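# Put the full canister upright on the plate

## Task

Find the one canister that is full and set it upright on the plate, while every other canister stays upright on the table; it only counts if the canister stays there on its own once the gripper has let go.

## Robot and tools

Robot: one 7-joint Kinova Gen3 arm with a Robotiq 2F-85 two-finger gripper. Joints from base to hand: waist, shoulder, upper arm roll, elbow, forearm roll, wrist pitch, wrist roll. Ranges in rad: shoulder -2.250..2.250, elbow -2.580..2.580, wrist pitch -2.100..2.100, the rest -6.283..6.283. Load limits: 49.6 N m for the first four joints, 31.2 N m for the last three. A held object's weight adds to the load.

Frames. Scene frame: origin on the table top below the base, +z up, +y to the left when facing along +x. The base may sit slightly tilted. Gripper frame: +z runs out along the fingers, and the pads close along y. The reported end_effector_position is the point midway between the pads when they are closed. Closed fingertips reach about 19 mm past it, open ones about 6 mm. Closing also pushes the tips about 13 mm further out, so keep that clearance above the table or plate.

execute_actions(actions): a list of actions, run in order. Each action is a table of at most 15 rows. Each row lasts one control step of 1/30 s. If a table is shorter than 15 rows, its last row repeats until the action has run 15 steps (0.5 s). A row holds 9 numbers, each from -1 to 1: dx, dy, dz, rx, ry, rz, position, force_limit, speed. You may add 7 stiffness scales (0 to 1, one per joint in Joint positions order); they multiply that joint's gain and stay in force until changed. A low scale may keep small moves from starting. dx..rz are an offset, not a pose. They are given in the gripper's own axes and measured from the gripper pose at the start of that action. Every row in a table uses that same start, not the row before it. For a call's first action, the start is the last pose reported in the scene. Scale: 1.0 means 0.6 m of travel or 180 degrees. rx, ry, rz form a single rotation vector. Each step the command is clipped to 70 mm and 16 degrees from the measured pose, so a long offset takes several actions. The arm then stops at the clipped pose, not the one you asked for. An empty list only returns state and images.

Finger numbers: position +1 is fully open (85 mm). The pads touch near -0.8, and -1 closes until something blocks them. force_limit sets pad force; on a 40 mm object closed slowly this is about 20 N at -1, 128 N at 0 and 235 N at +1. speed sets the closing rate: about 20, 85 and 150 mm/s at -1, 0 and +1, and a faster close adds a few newtons. A new force_limit or speed only applies after the position changes by at least 0.01. To soften a grip, open a little first.

move(target, speed, blocking): target is one row in the same layout and scale. Its offset is taken from the pose in the most recent result that reports one, in gripper axes. The hand follows a straight path there. speed is in m/s, from 0.002 to 0.5 (default 0.25), and rotation is capped at twice that in rad/s. The path lasts 0.5 to 10 s; a longer one is cut off short of the target. It will not stop for obstacles, and the hand may lag, drift or overshoot the speed, mostly near full reach. The finger numbers take effect at the start. Driving past a contact point presses harder, and so does going faster. With blocking=false a result returns after 0.5 s while motion goes on; no other motion is accepted until a result shows the move ended, so use wait or stop. The move line reports how it ended (done, off_target, moving, held, fault) and limits (paced = pose clipped; held = a check blocked steps, after which the arm may surge), plus the distance from target.

wait(seconds): 0 to 10 s, holding the last command; returns early if a running move ends. stop(): brakes a running move; the fingers carry on. zoom_image(camera, region): camera is cam_high, cam_low or cam_wrist (each 504x504); region is [x0, y0, x1, y1] in pixels from the top-left, at most 504 by 504. read_manual(section): only "licences"; it does not move anything. finished_scene(scene): pass the number of the current scene to end it once the canister rests on the plate without help. This cannot be reversed.

Results: end_effector_position in metres and end_effector_quat_wxyz, both in the scene frame. The printed position can be off, more at long reach. Also shown: joint positions and torques (with offsets and noise), Hand target (the pose the controller is heading for), and position_measured in counts (3 open, about 78 = 60 mm, 130 = 40 mm, 180 = 20 mm, 230 pads together). object_status: 0 moving, 1 blocked while opening, 2 blocked while closing (a grip), 3 reached the commanded position or pads met. After any position change it reads 0 until the fingers settle. A grip made at force_limit -1 keeps reading 2 even if the object slips out. "pose unreachable" means the clearance check altered or blocked the command; the mount under the base counts as arm.

Cautions: a contact torque at a joint's limit causes a TORQUE FAULT, which halts the arm for 10 s and drops the rest of the call. Holding loads heats motors: MOTOR HOT appears from 60 °C, and at 75 °C an OVER-TEMPERATURE FAULT lets the arm sag. Brief outside tugs on held or loose items can happen. Nothing may leave the table. Avoid dropping, slamming, hitting or shoving hard, and do not tip the other canisters. Set the full canister down upright and gently before opening, then pull away.

Each tool is called after "Request:" as name([rows], argument=value, ...), one row to a line, values as JSON.

## Session

Request:
execute_actions(actions=[])

Scene clock: 0.00 s.
end_effector_position=(+0.4164, +0.3906, +0.2393) position_measured=3 object_status=3 end_effector_quat_wxyz=(+0.088, -0.472, +0.870, +0.113)
Joint positions: [-0.921  0.475 -0.085  1.491 -0.066  0.911  1.82 ]
Joint velocities: [-0.001  0.001 -0.002  0.    -0.001 -0.     0.001]
Joint torques (N m, as the joint torque sensors report them, + toward a larger angle): no reading
Hand target: +0.416, +0.391, +0.239; +0.088, -0.472, +0.870, +0.113
Joint stiffness scale: [1. 1. 1. 1. 1. 1. 1.]

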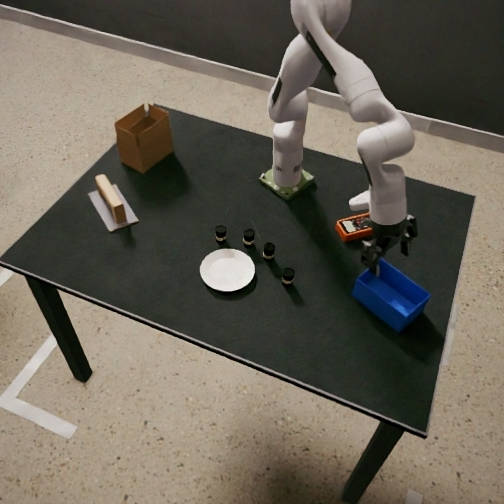

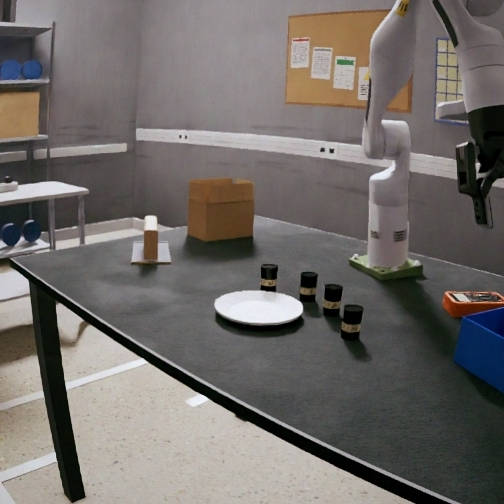

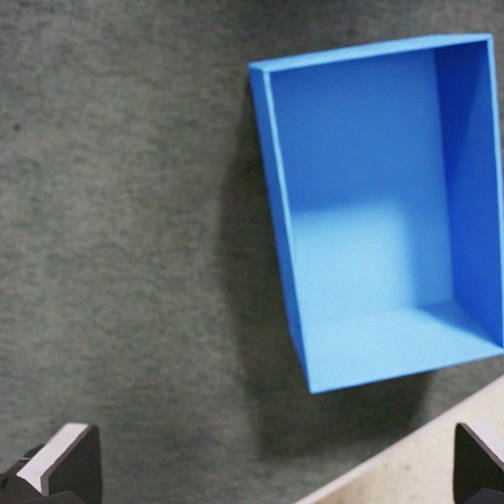

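Request:
move(target=[0.29,-0.2,-0.277,0.037,0.084,0,1,-0.5,0])

Scene clock: 8.43 s.
end_effector_position=(+0.4153, +0.1461, +0.3368) position_measured=3 object_status=3 end_effector_quat_wxyz=(+0.000, -0.475, +0.880, +0.003)
Joint positions: [-0.743  0.214  0.079  1.493  0.039  1.38   2.089]
Joint velocities: [ 0.002 -0.003 -0.    -0.    -0.001  0.001  0.   ]
Joint torques (N m, as the joint torque sensors report them, + toward a larger angle): [ -0.82 -15.28  -0.77  -8.68   0.12   0.37  -0.3 ]
Hand target: +0.416, +0.141, +0.340; +0.000, -0.477, +0.879, -0.001
Off the commanded pose: 0.006 m, 1 deg.
Joint stiffness scale: [1. 1. 1. 1. 1. 1. 1.]
move: off_target

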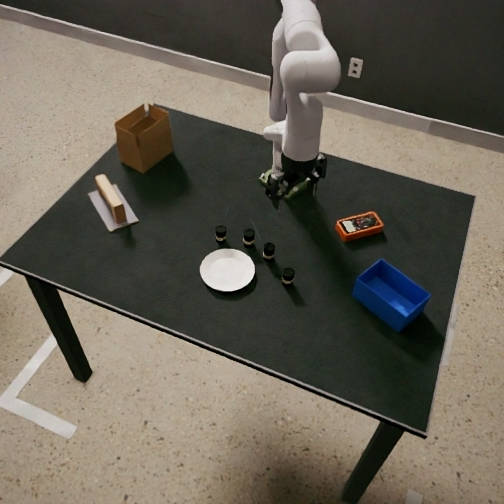

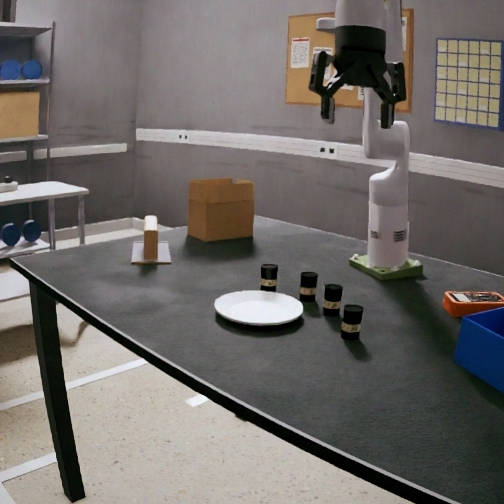

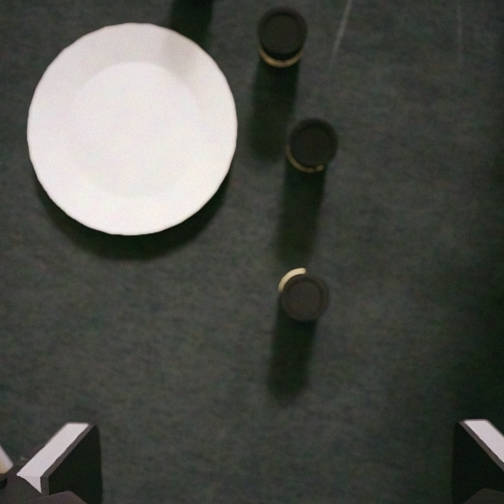

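Request:
move(target=[0.0,0.045,0.36,0,0,0,1,-0.5,0])

Scene clock: 12.90 s.
end_effector_position=(+0.3923, +0.1620, +0.1237) position_measured=3 object_status=3 end_effector_quat_wxyz=(+0.001, -0.478, +0.878, +0.004)
Joint positions: [-0.762  0.444  0.071  1.931  0.039  0.714  2.041]
Joint velocities: [-0.003  0.007 -0.     0.    -0.    -0.    -0.002]
Joint torques (N m, as the joint torque sensors report them, + toward a larger angle): [ -0.51 -16.72  -0.47  -5.5   -0.01   0.41  -0.28]
Hand target: +0.392, +0.162, +0.121; +0.000, -0.475, +0.880, +0.003
Off the commanded pose: 0.003 m, 0 deg.
Joint stiffness scale: [1. 1. 1. 1. 1. 1. 1.]
move: done

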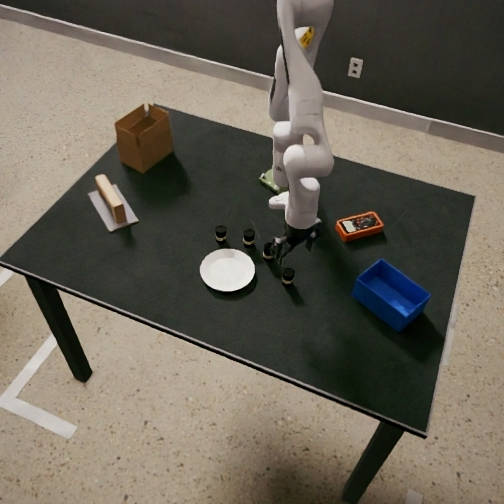

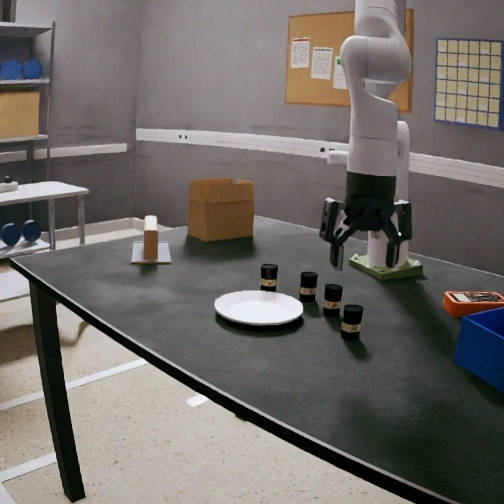

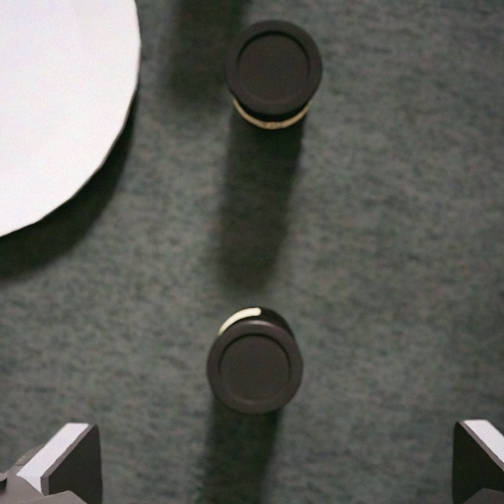

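Request:
move(target=[0.017,-0.012,0.145,0,0,0,1,-0.5,0], speed=0.12)

Request:
execute_actions([
  [[0,0,0,0,0,0,-1,-0.5,0]],
  [[0,0,0,0,0,0,-1,-0.5,0]],
  [[0,0,-0.025,0,0,0,-1,-0.5,0]],
])

Request:
wait(seconds=1)

Scene clock: 18.10 s.
end_effector_position=(+0.3932, +0.1508, +0.0391) position_measured=3 object_status=3 end_effector_quat_wxyz=(+0.001, -0.474, +0.881, +0.004)
Joint positions: [-0.716  0.619  0.064  2.005  0.039  0.463  2.059]
Joint velocities: [ 0.001  0.005 -0.001 -0.     0.001  0.     0.001]
Joint torques (N m, as the joint torque sensors report them, + toward a larger angle): [ -0.35 -17.67  -0.47  -3.58   0.07   0.43  -0.31]
Hand target: +0.392, +0.150, +0.037; +0.001, -0.478, +0.878, +0.004
Off the commanded pose: 0.003 m, 1 deg.
Joint stiffness scale: [1. 1. 1. 1. 1. 1. 1.]
move: done

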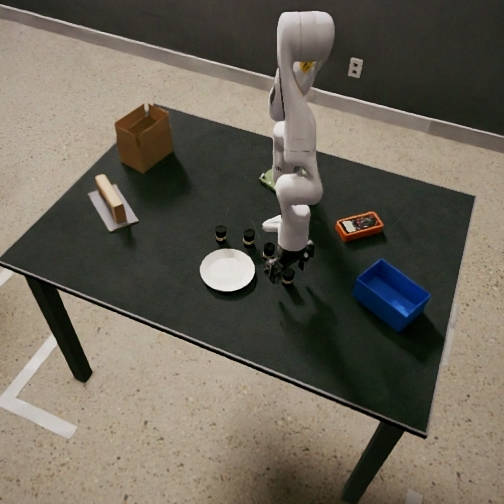

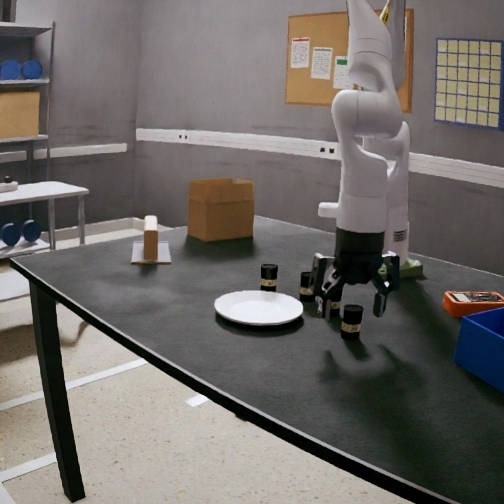

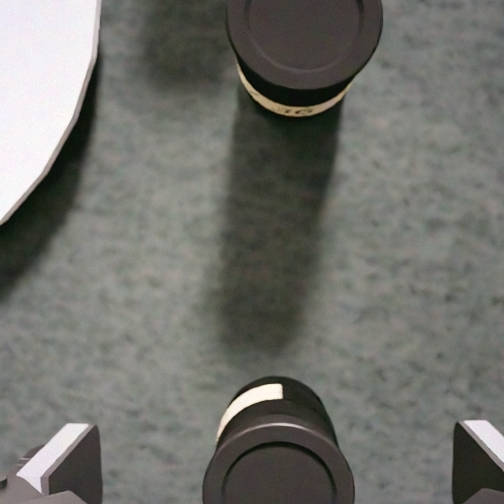

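Scene clock: 19.60 s.
end_effector_position=(+0.3925, +0.1496, +0.0517) position_measured=153 object_status=2 end_effector_quat_wxyz=(+0.000, -0.473, +0.881, +0.004)
Joint positions: [-0.716  0.588  0.064  2.003  0.039  0.496  2.059]
Joint velocities: [-0.001 -0.005  0.    -0.     0.001  0.001 -0.001]
Joint torques (N m, as the joint torque sensors report them, + toward a larger angle): [ -0.6  -17.85  -0.5   -3.99   0.03   0.31  -0.26]
Hand target: +0.393, +0.151, +0.054; +0.001, -0.474, +0.881, +0.004
Off the commanded pose: 0.003 m, 0 deg.
Joint stiffness scale: [1. 1. 1. 1. 1. 1. 1.]

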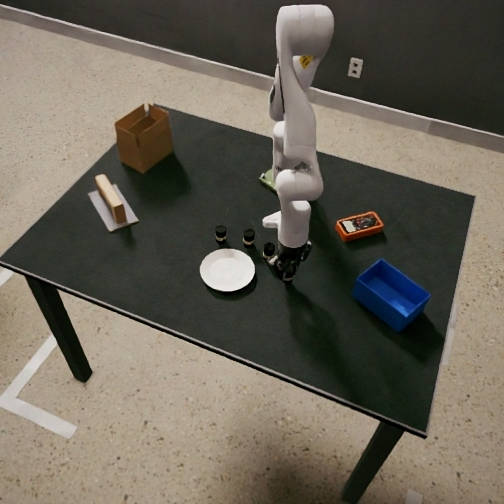

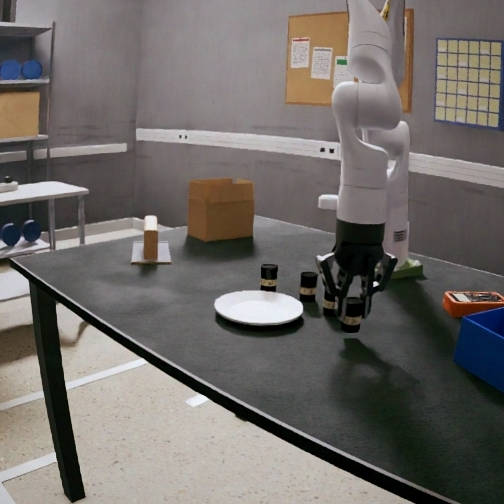

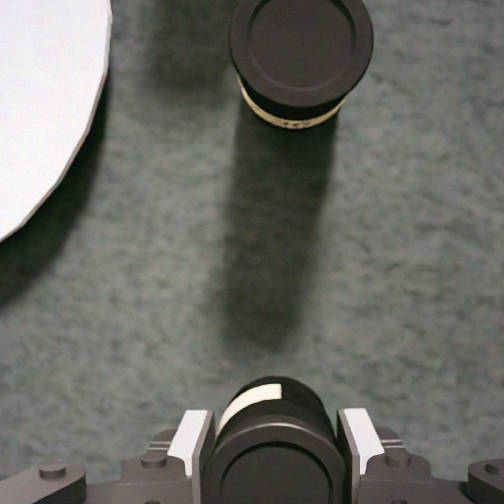

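Scene clock: 20.60 s.
end_effector_position=(+0.3927, +0.1497, +0.0519) position_measured=153 object_status=2 end_effector_quat_wxyz=(+0.001, -0.473, +0.881, +0.004)
Joint positions: [-0.716  0.588  0.064  2.003  0.039  0.496  2.059]
Joint velocities: [ 0.001  0.    -0.001  0.    -0.     0.     0.   ]
Joint torques (N m, as the joint torque sensors report them, + toward a larger angle): [ -0.59 -17.86  -0.47  -3.95   0.04   0.41  -0.27]
Hand target: +0.393, +0.151, +0.054; +0.001, -0.474, +0.881, +0.004
Off the commanded pose: 0.003 m, 0 deg.
Joint stiffness scale: [1. 1. 1. 1. 1. 1. 1.]
wait: 1.00 s; at rest by 0.17 s

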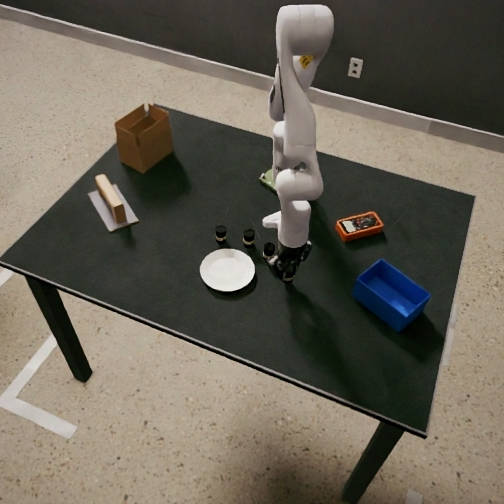

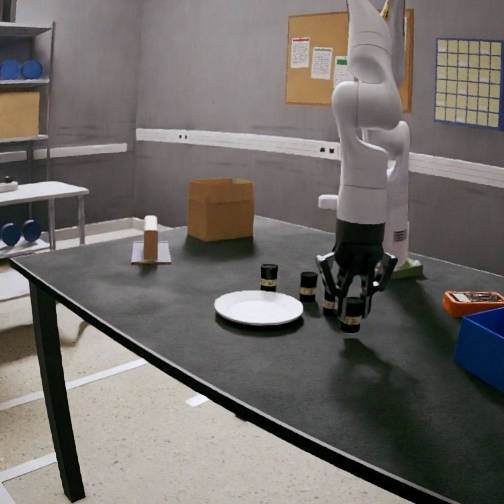

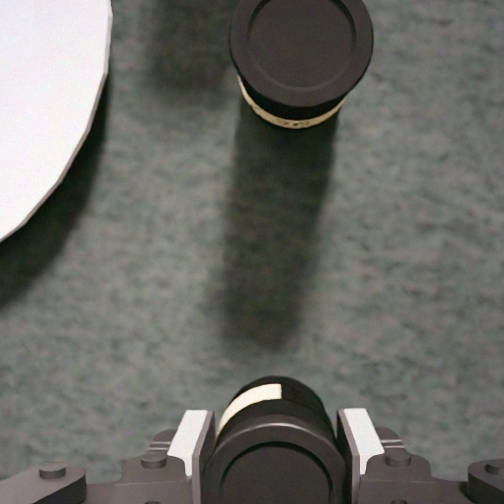

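Ambiguous; set down and take a clean baseline.

Request:
execute_actions([
  [[0,0,0.008,0,0,0,-1,-0.5,0],[0,0,0.012,0,0,0,-1,-0.5,0],[0,0,0.016,0,0,0,-1,-0.5,0],[0,0,0.02,0,0,0,-1,-0.5,0],[0,0,0.025,0,0,0,-1,-0.5,0]],
  [[0,0,0,0,0,0,0.6,-0.5,0.5]],
  [[0,0,-0.025,0,0,0,0.6,-0.5,0]],
])

Request:
wait(seconds=1)

Scene clock: 28.00 s.
end_effector_position=(+0.3931, +0.1490, +0.0520) position_measured=53 object_status=3 end_effector_quat_wxyz=(+0.001, -0.472, +0.881, +0.003)
Joint positions: [-0.717  0.588  0.066  2.003  0.039  0.496  2.059]
Joint velocities: [ 0.    -0.004  0.001  0.    -0.     0.001 -0.001]
Joint torques (N m, as the joint torque sensors report them, + toward a larger angle): [ -0.65 -17.2   -0.43  -3.88   0.06   0.44  -0.2 ]
Hand target: +0.394, +0.150, +0.054; +0.001, -0.473, +0.881, +0.003
Off the commanded pose: 0.003 m, 0 deg.
Joint stiffness scale: [1. 1. 1. 1. 1. 1. 1.]

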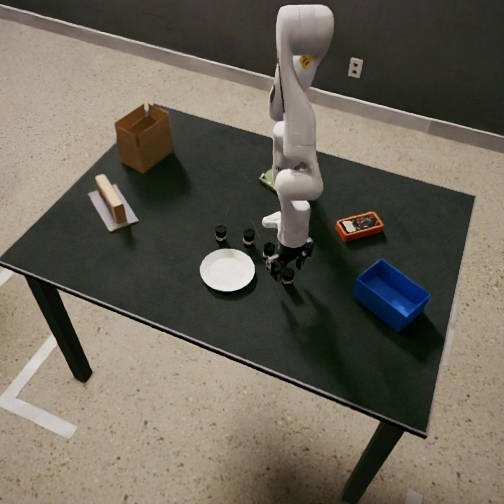

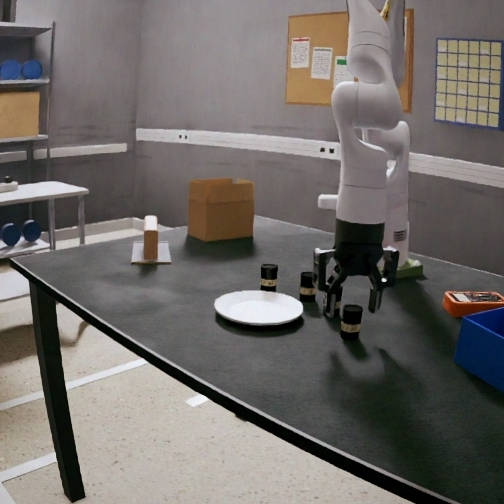

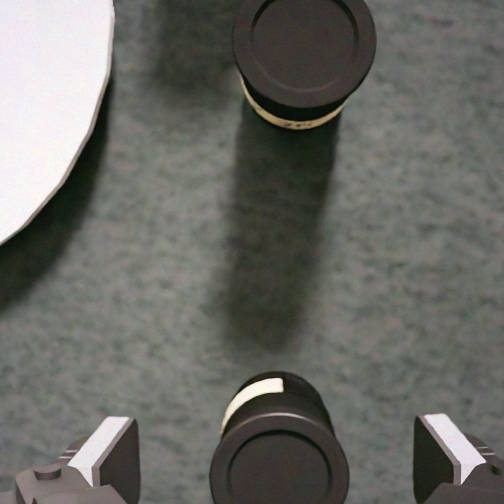

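Scene clock: 29.00 s.
end_effector_position=(+0.3932, +0.1490, +0.0522) position_measured=53 object_status=3 end_effector_quat_wxyz=(+0.001, -0.472, +0.881, +0.003)
Joint positions: [-0.717  0.587  0.066  2.003  0.039  0.496  2.059]
Joint velocities: [-0.001 -0.    -0.001  0.     0.001 -0.001  0.   ]
Joint torques (N m, as the joint torque sensors report them, + toward a larger angle): [ -0.4  -17.48  -0.38  -3.86   0.07   0.41  -0.26]
Hand target: +0.394, +0.150, +0.054; +0.001, -0.473, +0.881, +0.003
Off the commanded pose: 0.003 m, 0 deg.
Joint stiffness scale: [1. 1. 1. 1. 1. 1. 1.]
wait: 1.00 s; at rest by 0.17 s

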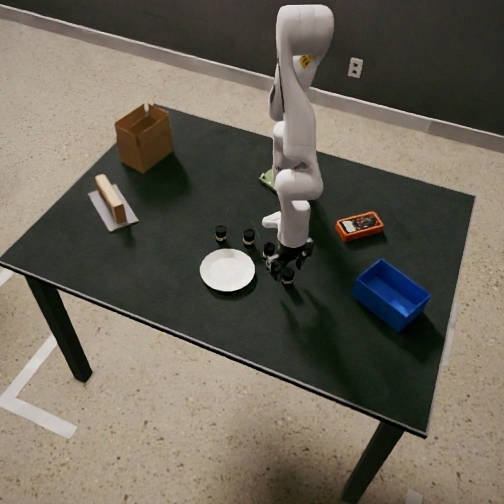

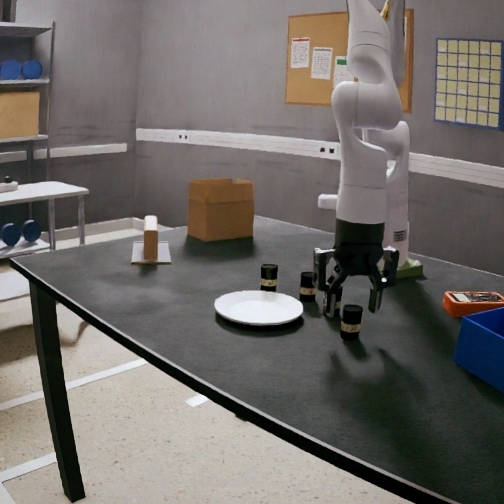

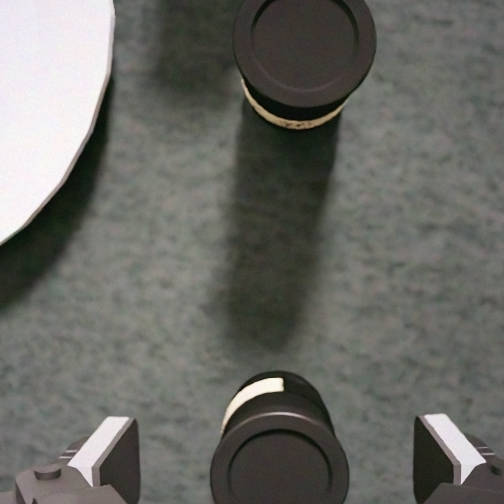

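Request:
move(target=[0.173,0.011,0,0,0,0,0.6,-0.5,0], speed=0.15)

Request:
wait(seconds=0.5)

Request:
execute_actions([
  [[0,0,0.025,0,0,0,0.6,-0.5,0]],
  [[0,0,0,0,0,0,-1,-0.5,0.3]],
  [[0,0,-0.025,0,0,0,-1,-0.5,0]],
])

Request:
wait(seconds=1)

Scene clock: 34.30 s.
end_effector_position=(+0.3288, +0.0676, +0.0511) position_measured=53 object_status=3 end_effector_quat_wxyz=(-0.003, -0.467, +0.884, +0.005)
Joint positions: [-0.577  0.488  0.066  2.277  0.043  0.323  2.184]
Joint velocities: [ 0.009 -0.002 -0.    -0.     0.     0.001 -0.   ]
Joint torques (N m, as the joint torque sensors report them, + toward a larger angle): [ -0.55 -14.38  -0.46  -2.33   0.06   0.4   -0.29]
Hand target: +0.330, +0.066, +0.052; +0.001, -0.472, +0.881, +0.003
Off the commanded pose: 0.002 m, 1 deg.
Joint stiffness scale: [1. 1. 1. 1. 1. 1. 1.]
move: done

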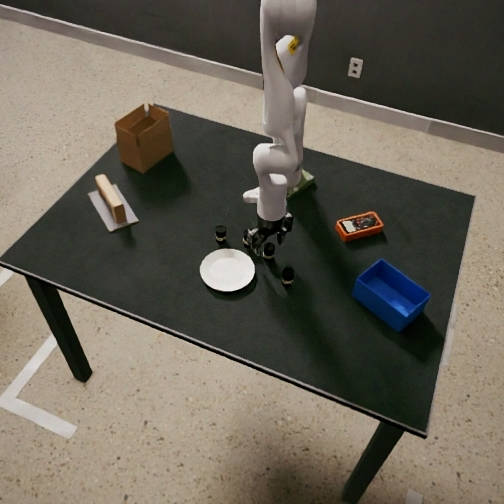

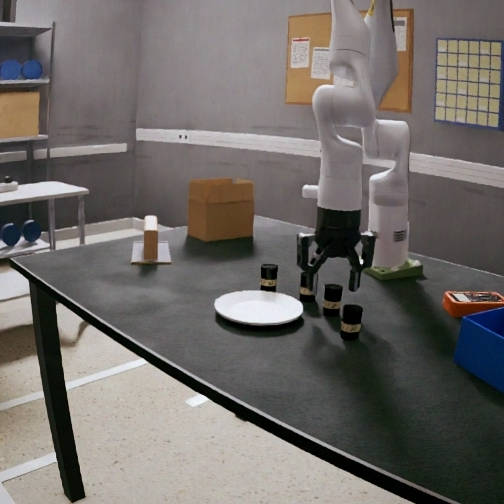

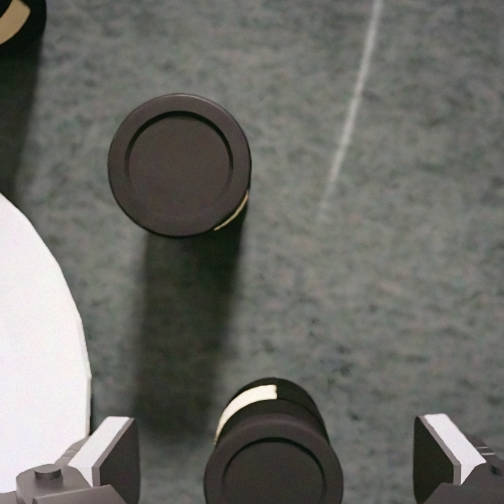

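Scene clock: 34.80 s.
end_effector_position=(+0.3290, +0.0674, +0.0512) position_measured=53 object_status=3 end_effector_quat_wxyz=(-0.003, -0.467, +0.884, +0.005)
Joint positions: [-0.576  0.488  0.066  2.277  0.043  0.323  2.184]
Joint velocities: [-0.002 -0.     0.    -0.    -0.     0.001 -0.002]
Joint torques (N m, as the joint torque sensors report them, + toward a larger angle): [ -0.34 -14.34  -0.42  -2.41   0.07   0.42  -0.24]
Hand target: +0.330, +0.066, +0.052; +0.001, -0.472, +0.881, +0.003
Off the commanded pose: 0.002 m, 1 deg.
Joint stiffness scale: [1. 1. 1. 1. 1. 1. 1.]
wait: 0.50 s; at rest by 0.17 s

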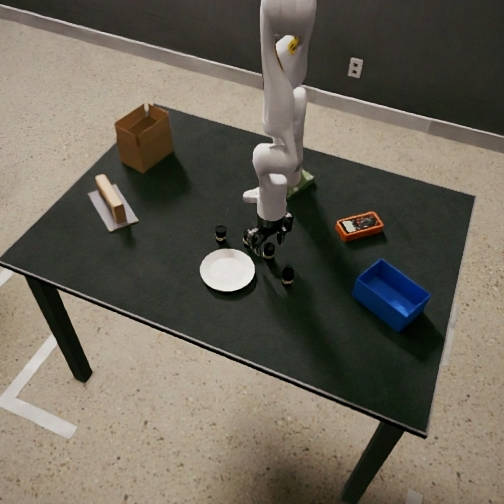

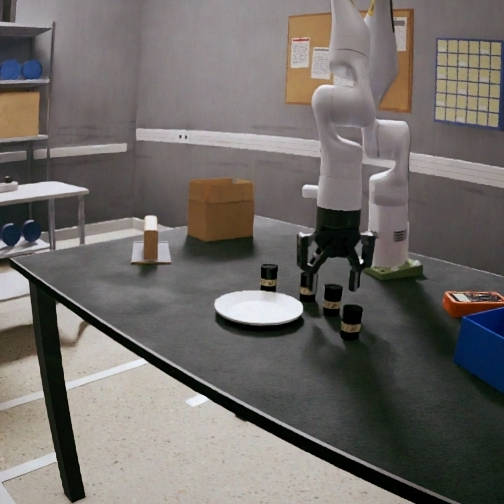

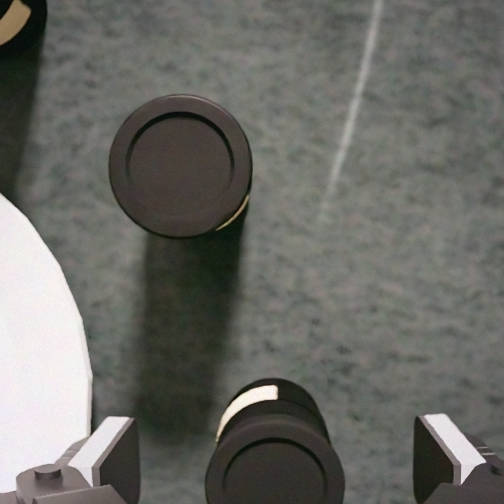

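Scene clock: 36.30 s.
end_effector_position=(+0.3291, +0.0674, +0.0512) position_measured=154 object_status=2 end_effector_quat_wxyz=(-0.003, -0.467, +0.884, +0.005)
Joint positions: [-0.576  0.487  0.066  2.277  0.043  0.323  2.184]
Joint velocities: [-0.001 -0.006  0.     0.    -0.001  0.     0.   ]
Joint torques (N m, as the joint torque sensors report them, + toward a larger angle): [ -0.4  -14.04  -0.58  -2.28   0.04   0.38  -0.28]
Hand target: +0.330, +0.068, +0.053; -0.002, -0.467, +0.884, +0.004
Off the commanded pose: 0.002 m, 0 deg.
Joint stiffness scale: [1. 1. 1. 1. 1. 1. 1.]

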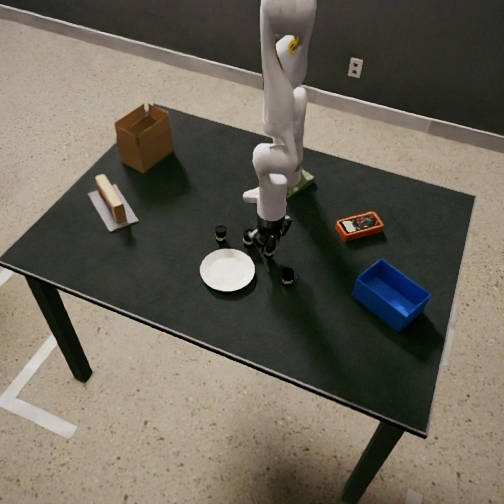

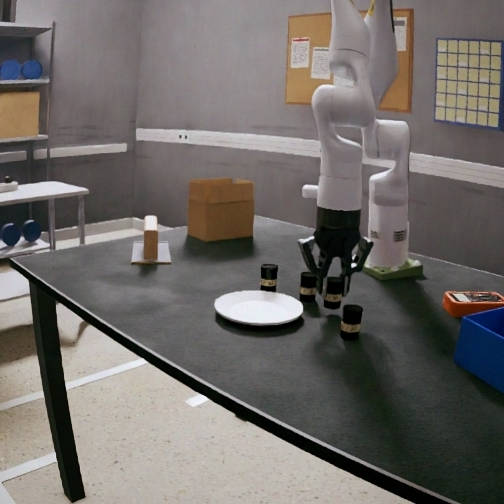

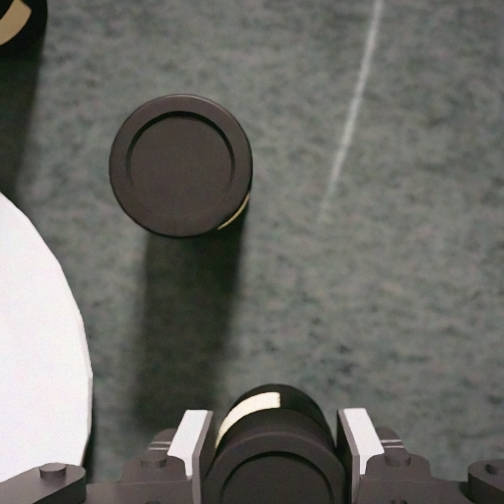

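Scene clock: 37.30 s.
end_effector_position=(+0.3293, +0.0674, +0.0515) position_measured=154 object_status=2 end_effector_quat_wxyz=(-0.002, -0.467, +0.884, +0.005)
Joint positions: [-0.576  0.487  0.066  2.277  0.043  0.323  2.184]
Joint velocities: [-0.001 -0.    -0.     0.    -0.    -0.001 -0.002]
Joint torques (N m, as the joint torque sensors report them, + toward a larger angle): [ -0.34 -14.46  -0.34  -2.4    0.05   0.39  -0.24]
Hand target: +0.330, +0.068, +0.053; -0.002, -0.467, +0.884, +0.004
Off the commanded pose: 0.002 m, 0 deg.
Joint stiffness scale: [1. 1. 1. 1. 1. 1. 1.]
wait: 1.00 s; at rest by 0.17 s

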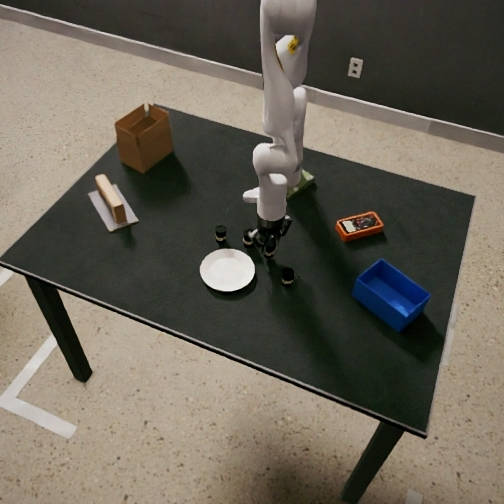

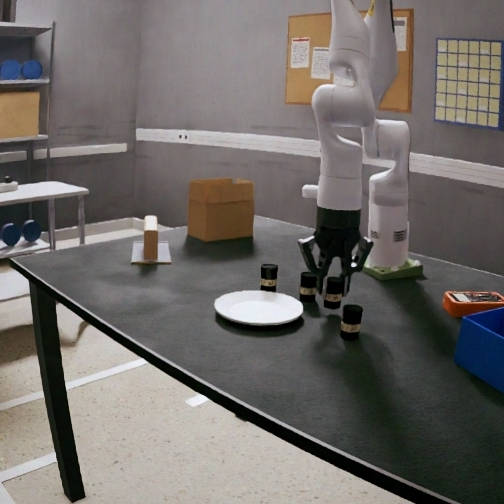

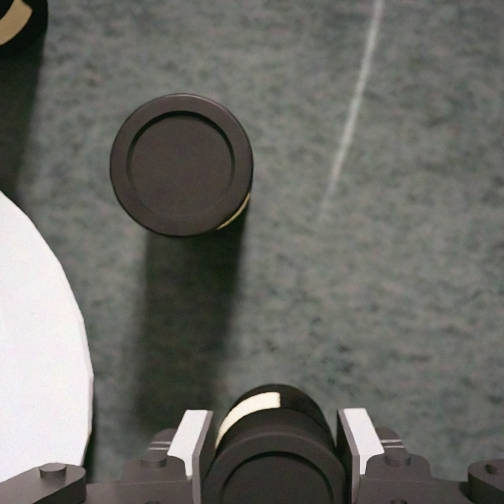

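Request:
execute_actions([
  [[0,0,0.008,0,0,0,-1,-0.5,0],[0,0,0.012,0,0,0,-1,-0.5,0],[0,0,0.016,0,0,0,-1,-0.5,0],[0,0,0.02,0,0,0,-1,-0.5,0],[0,0,0.025,0,0,0,-1,-0.5,0]],
  [[0,0,0,0,0,0,0.6,-0.5,0.5]],
])

Request:
move(target=[-0.175,-0.009,-0.022,0,0,0,0.6,-0.5,0], speed=0.15)

Request:
wait(seconds=0.5)

Request:
execute_actions([
  [[0,0,0.025,0,0,0,0.6,-0.5,0]],
  [[0,0,0,0,0,0,-1,-0.5,0.3]],
  [[0,0,-0.025,0,0,0,-1,-0.5,0]],
])

Request:
wait(seconds=1)

Scene clock: 44.90 s.
end_effector_position=(+0.3304, +0.0684, +0.0385) position_measured=54 object_status=0 end_effector_quat_wxyz=(-0.002, -0.467, +0.884, +0.004)
Joint positions: [-0.575  0.527  0.066  2.28   0.043  0.278  2.184]
Joint velocities: [-0.     0.001 -0.     0.    -0.    -0.001  0.   ]
Joint torques (N m, as the joint torque sensors report them, + toward a larger angle): [ -0.36 -14.61  -0.41  -1.92   0.01   0.52  -0.3 ]
Hand target: +0.330, +0.068, +0.039; -0.002, -0.467, +0.884, +0.004
Off the commanded pose: 0.000 m, 0 deg.
Joint stiffness scale: [1. 1. 1. 1. 1. 1. 1.]

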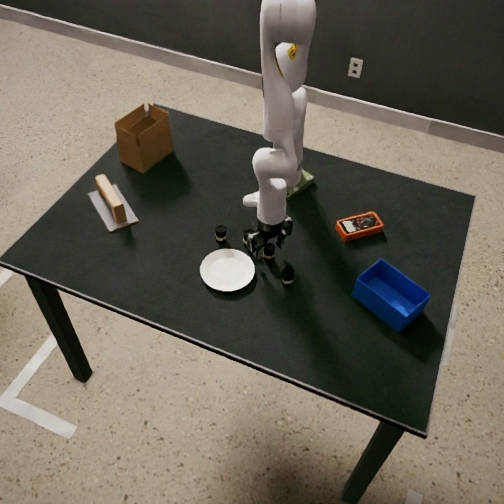

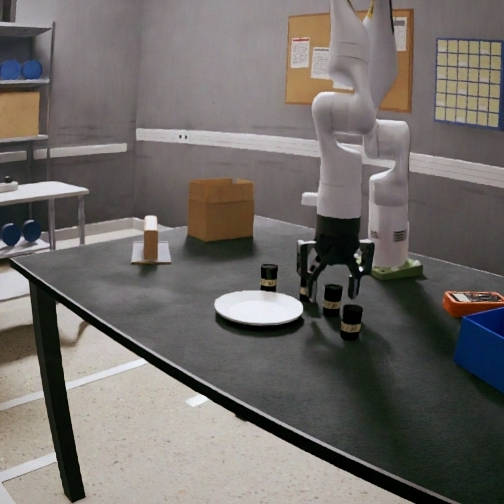

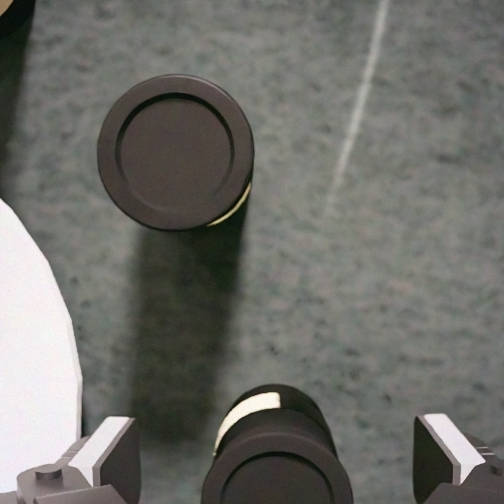

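Scene clock: 46.07 s.
end_effector_position=(+0.3962, +0.1502, +0.0526) position_measured=53 object_status=3 end_effector_quat_wxyz=(+0.002, -0.472, +0.882, +0.002)
Joint positions: [-0.717  0.589  0.067  1.995  0.04   0.5    2.057]
Joint velocities: [-0.005  0.005  0.001 -0.001 -0.002 -0.     0.   ]
Joint torques (N m, as the joint torque sensors report them, + toward a larger angle): [ -0.08 -17.84  -0.47  -3.63   0.01   0.46  -0.27]
Hand target: +0.394, +0.152, +0.052; -0.002, -0.467, +0.884, +0.004
Off the commanded pose: 0.003 m, 1 deg.
Joint stiffness scale: [1. 1. 1. 1. 1. 1. 1.]
move: done

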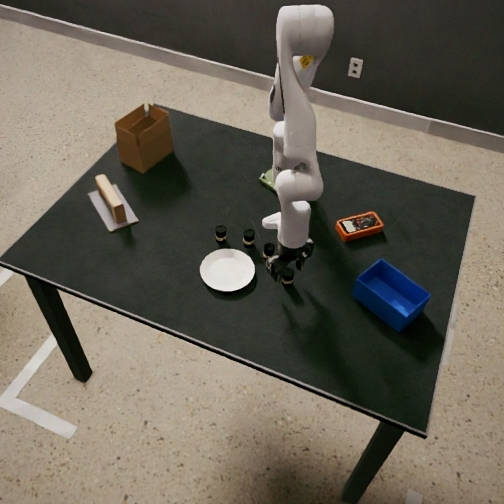

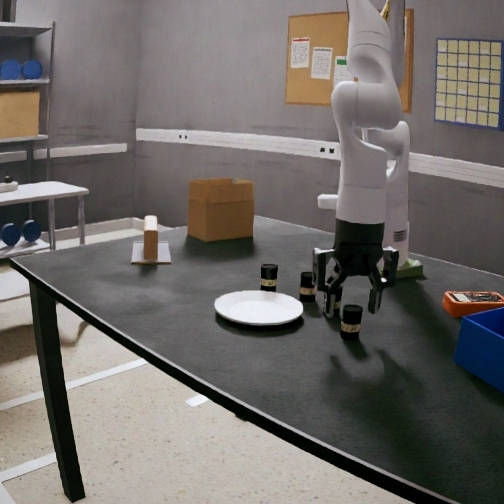

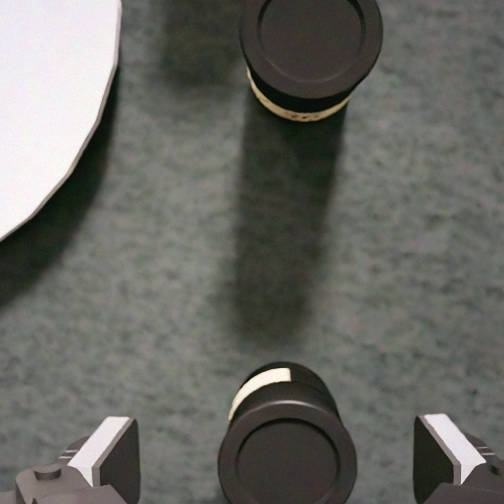

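Scene clock: 46.57 s.
end_effector_position=(+0.3960, +0.1503, +0.0524) position_measured=53 object_status=3 end_effector_quat_wxyz=(+0.002, -0.472, +0.881, +0.002)
Joint positions: [-0.718  0.59   0.067  1.995  0.04   0.5    2.057]
Joint velocities: [ 0.     0.001 -0.     0.    -0.001 -0.001  0.001]
Joint torques (N m, as the joint torque sensors report them, + toward a larger angle): [ -0.64 -17.55  -0.43  -4.13   0.02   0.46  -0.27]
Hand target: +0.394, +0.152, +0.052; -0.002, -0.467, +0.884, +0.004
Off the commanded pose: 0.003 m, 1 deg.
Joint stiffness scale: [1. 1. 1. 1. 1. 1. 1.]
wait: 0.50 s; at rest by 0.17 s

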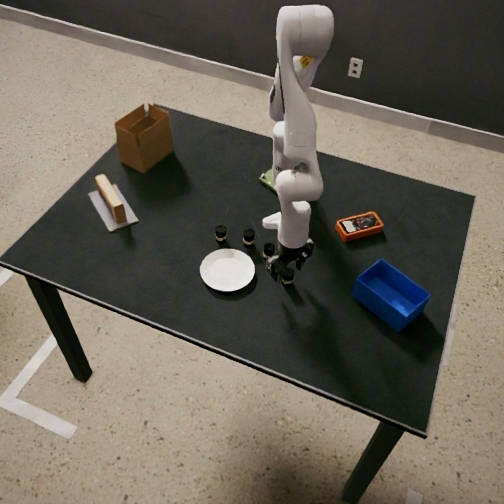

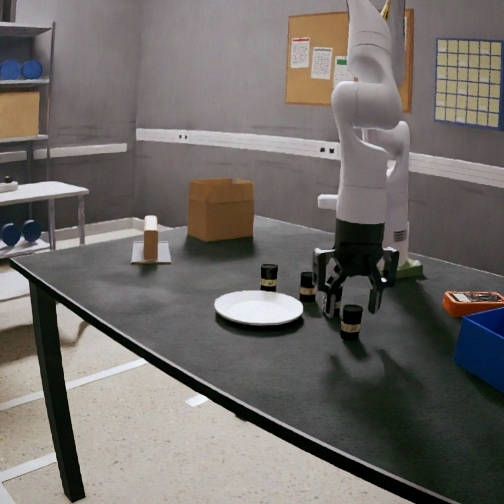

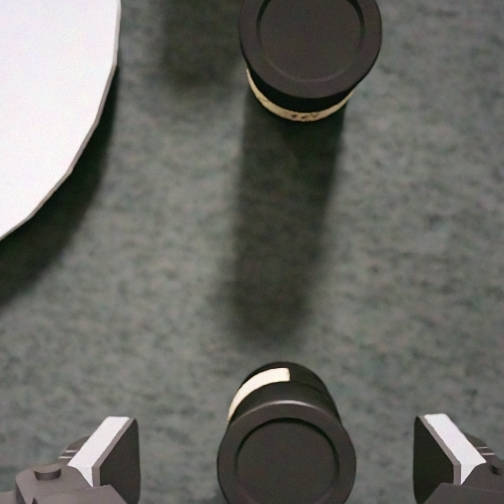

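Scene clock: 48.07 s.
end_effector_position=(+0.3961, +0.1503, +0.0524) position_measured=154 object_status=2 end_effector_quat_wxyz=(+0.002, -0.472, +0.881, +0.002)
Joint positions: [-0.718  0.59   0.067  1.995  0.04   0.5    2.057]
Joint velocities: [ 0.001 -0.004 -0.     0.    -0.002  0.    -0.001]
Joint torques (N m, as the joint torque sensors report them, + toward a larger angle): [ -0.73 -17.79  -0.33  -4.07   0.09   0.41  -0.32]
Hand target: +0.397, +0.151, +0.055; +0.002, -0.473, +0.881, +0.002
Off the commanded pose: 0.003 m, 0 deg.
Joint stiffness scale: [1. 1. 1. 1. 1. 1. 1.]

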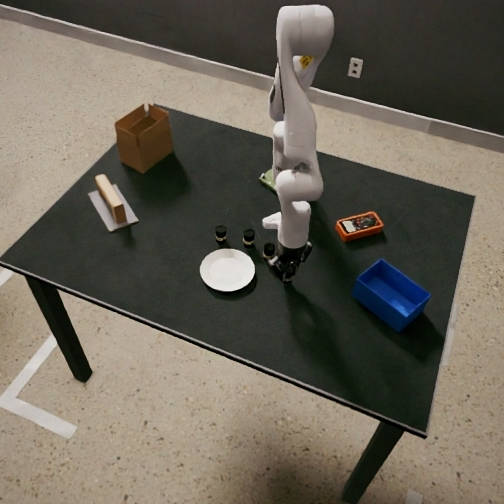

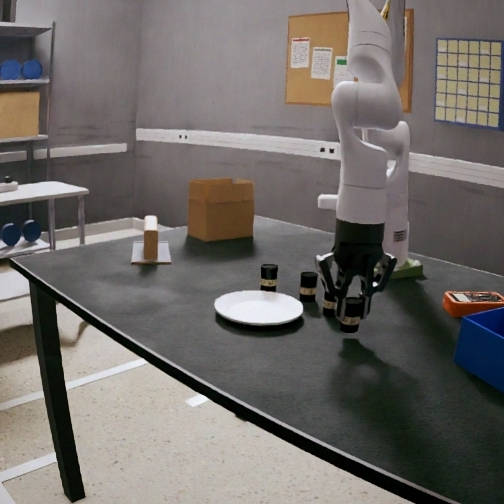

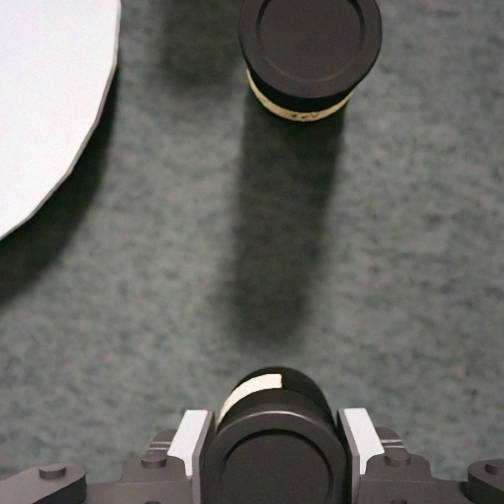

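Scene clock: 49.07 s.
end_effector_position=(+0.3962, +0.1504, +0.0526) position_measured=154 object_status=2 end_effector_quat_wxyz=(+0.002, -0.472, +0.881, +0.002)
Joint positions: [-0.718  0.589  0.067  1.995  0.04   0.5    2.057]
Joint velocities: [ 0.002  0.001  0.002 -0.    -0.001 -0.002  0.002]
Joint torques (N m, as the joint torque sensors report them, + toward a larger angle): [ -0.63 -17.88  -0.46  -4.09   0.09   0.38  -0.28]
Hand target: +0.397, +0.151, +0.055; +0.002, -0.473, +0.881, +0.002
Off the commanded pose: 0.003 m, 0 deg.
Joint stiffness scale: [1. 1. 1. 1. 1. 1. 1.]
wait: 1.00 s; at rest by 0.17 s

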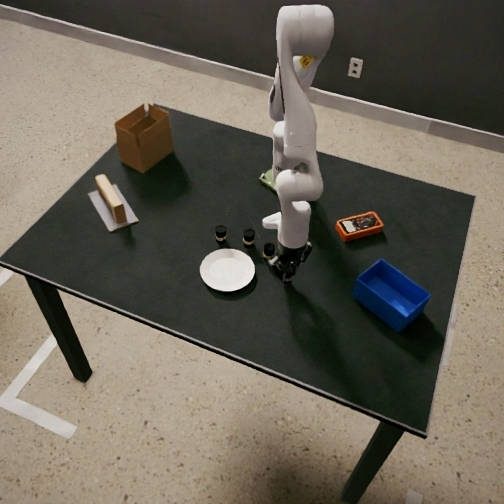

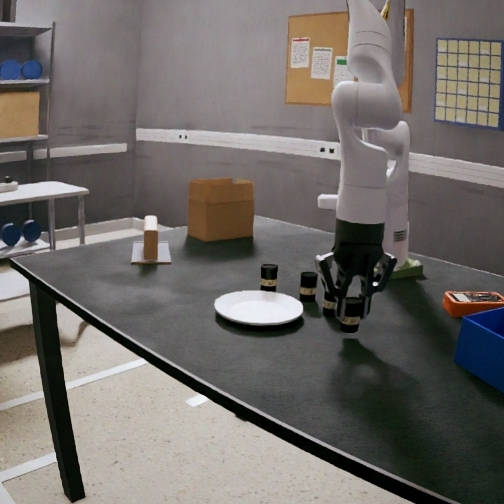

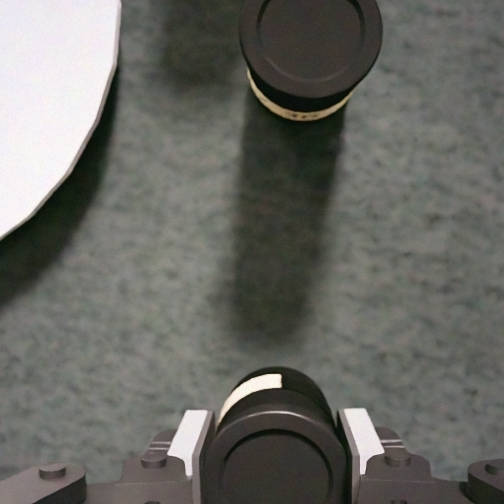

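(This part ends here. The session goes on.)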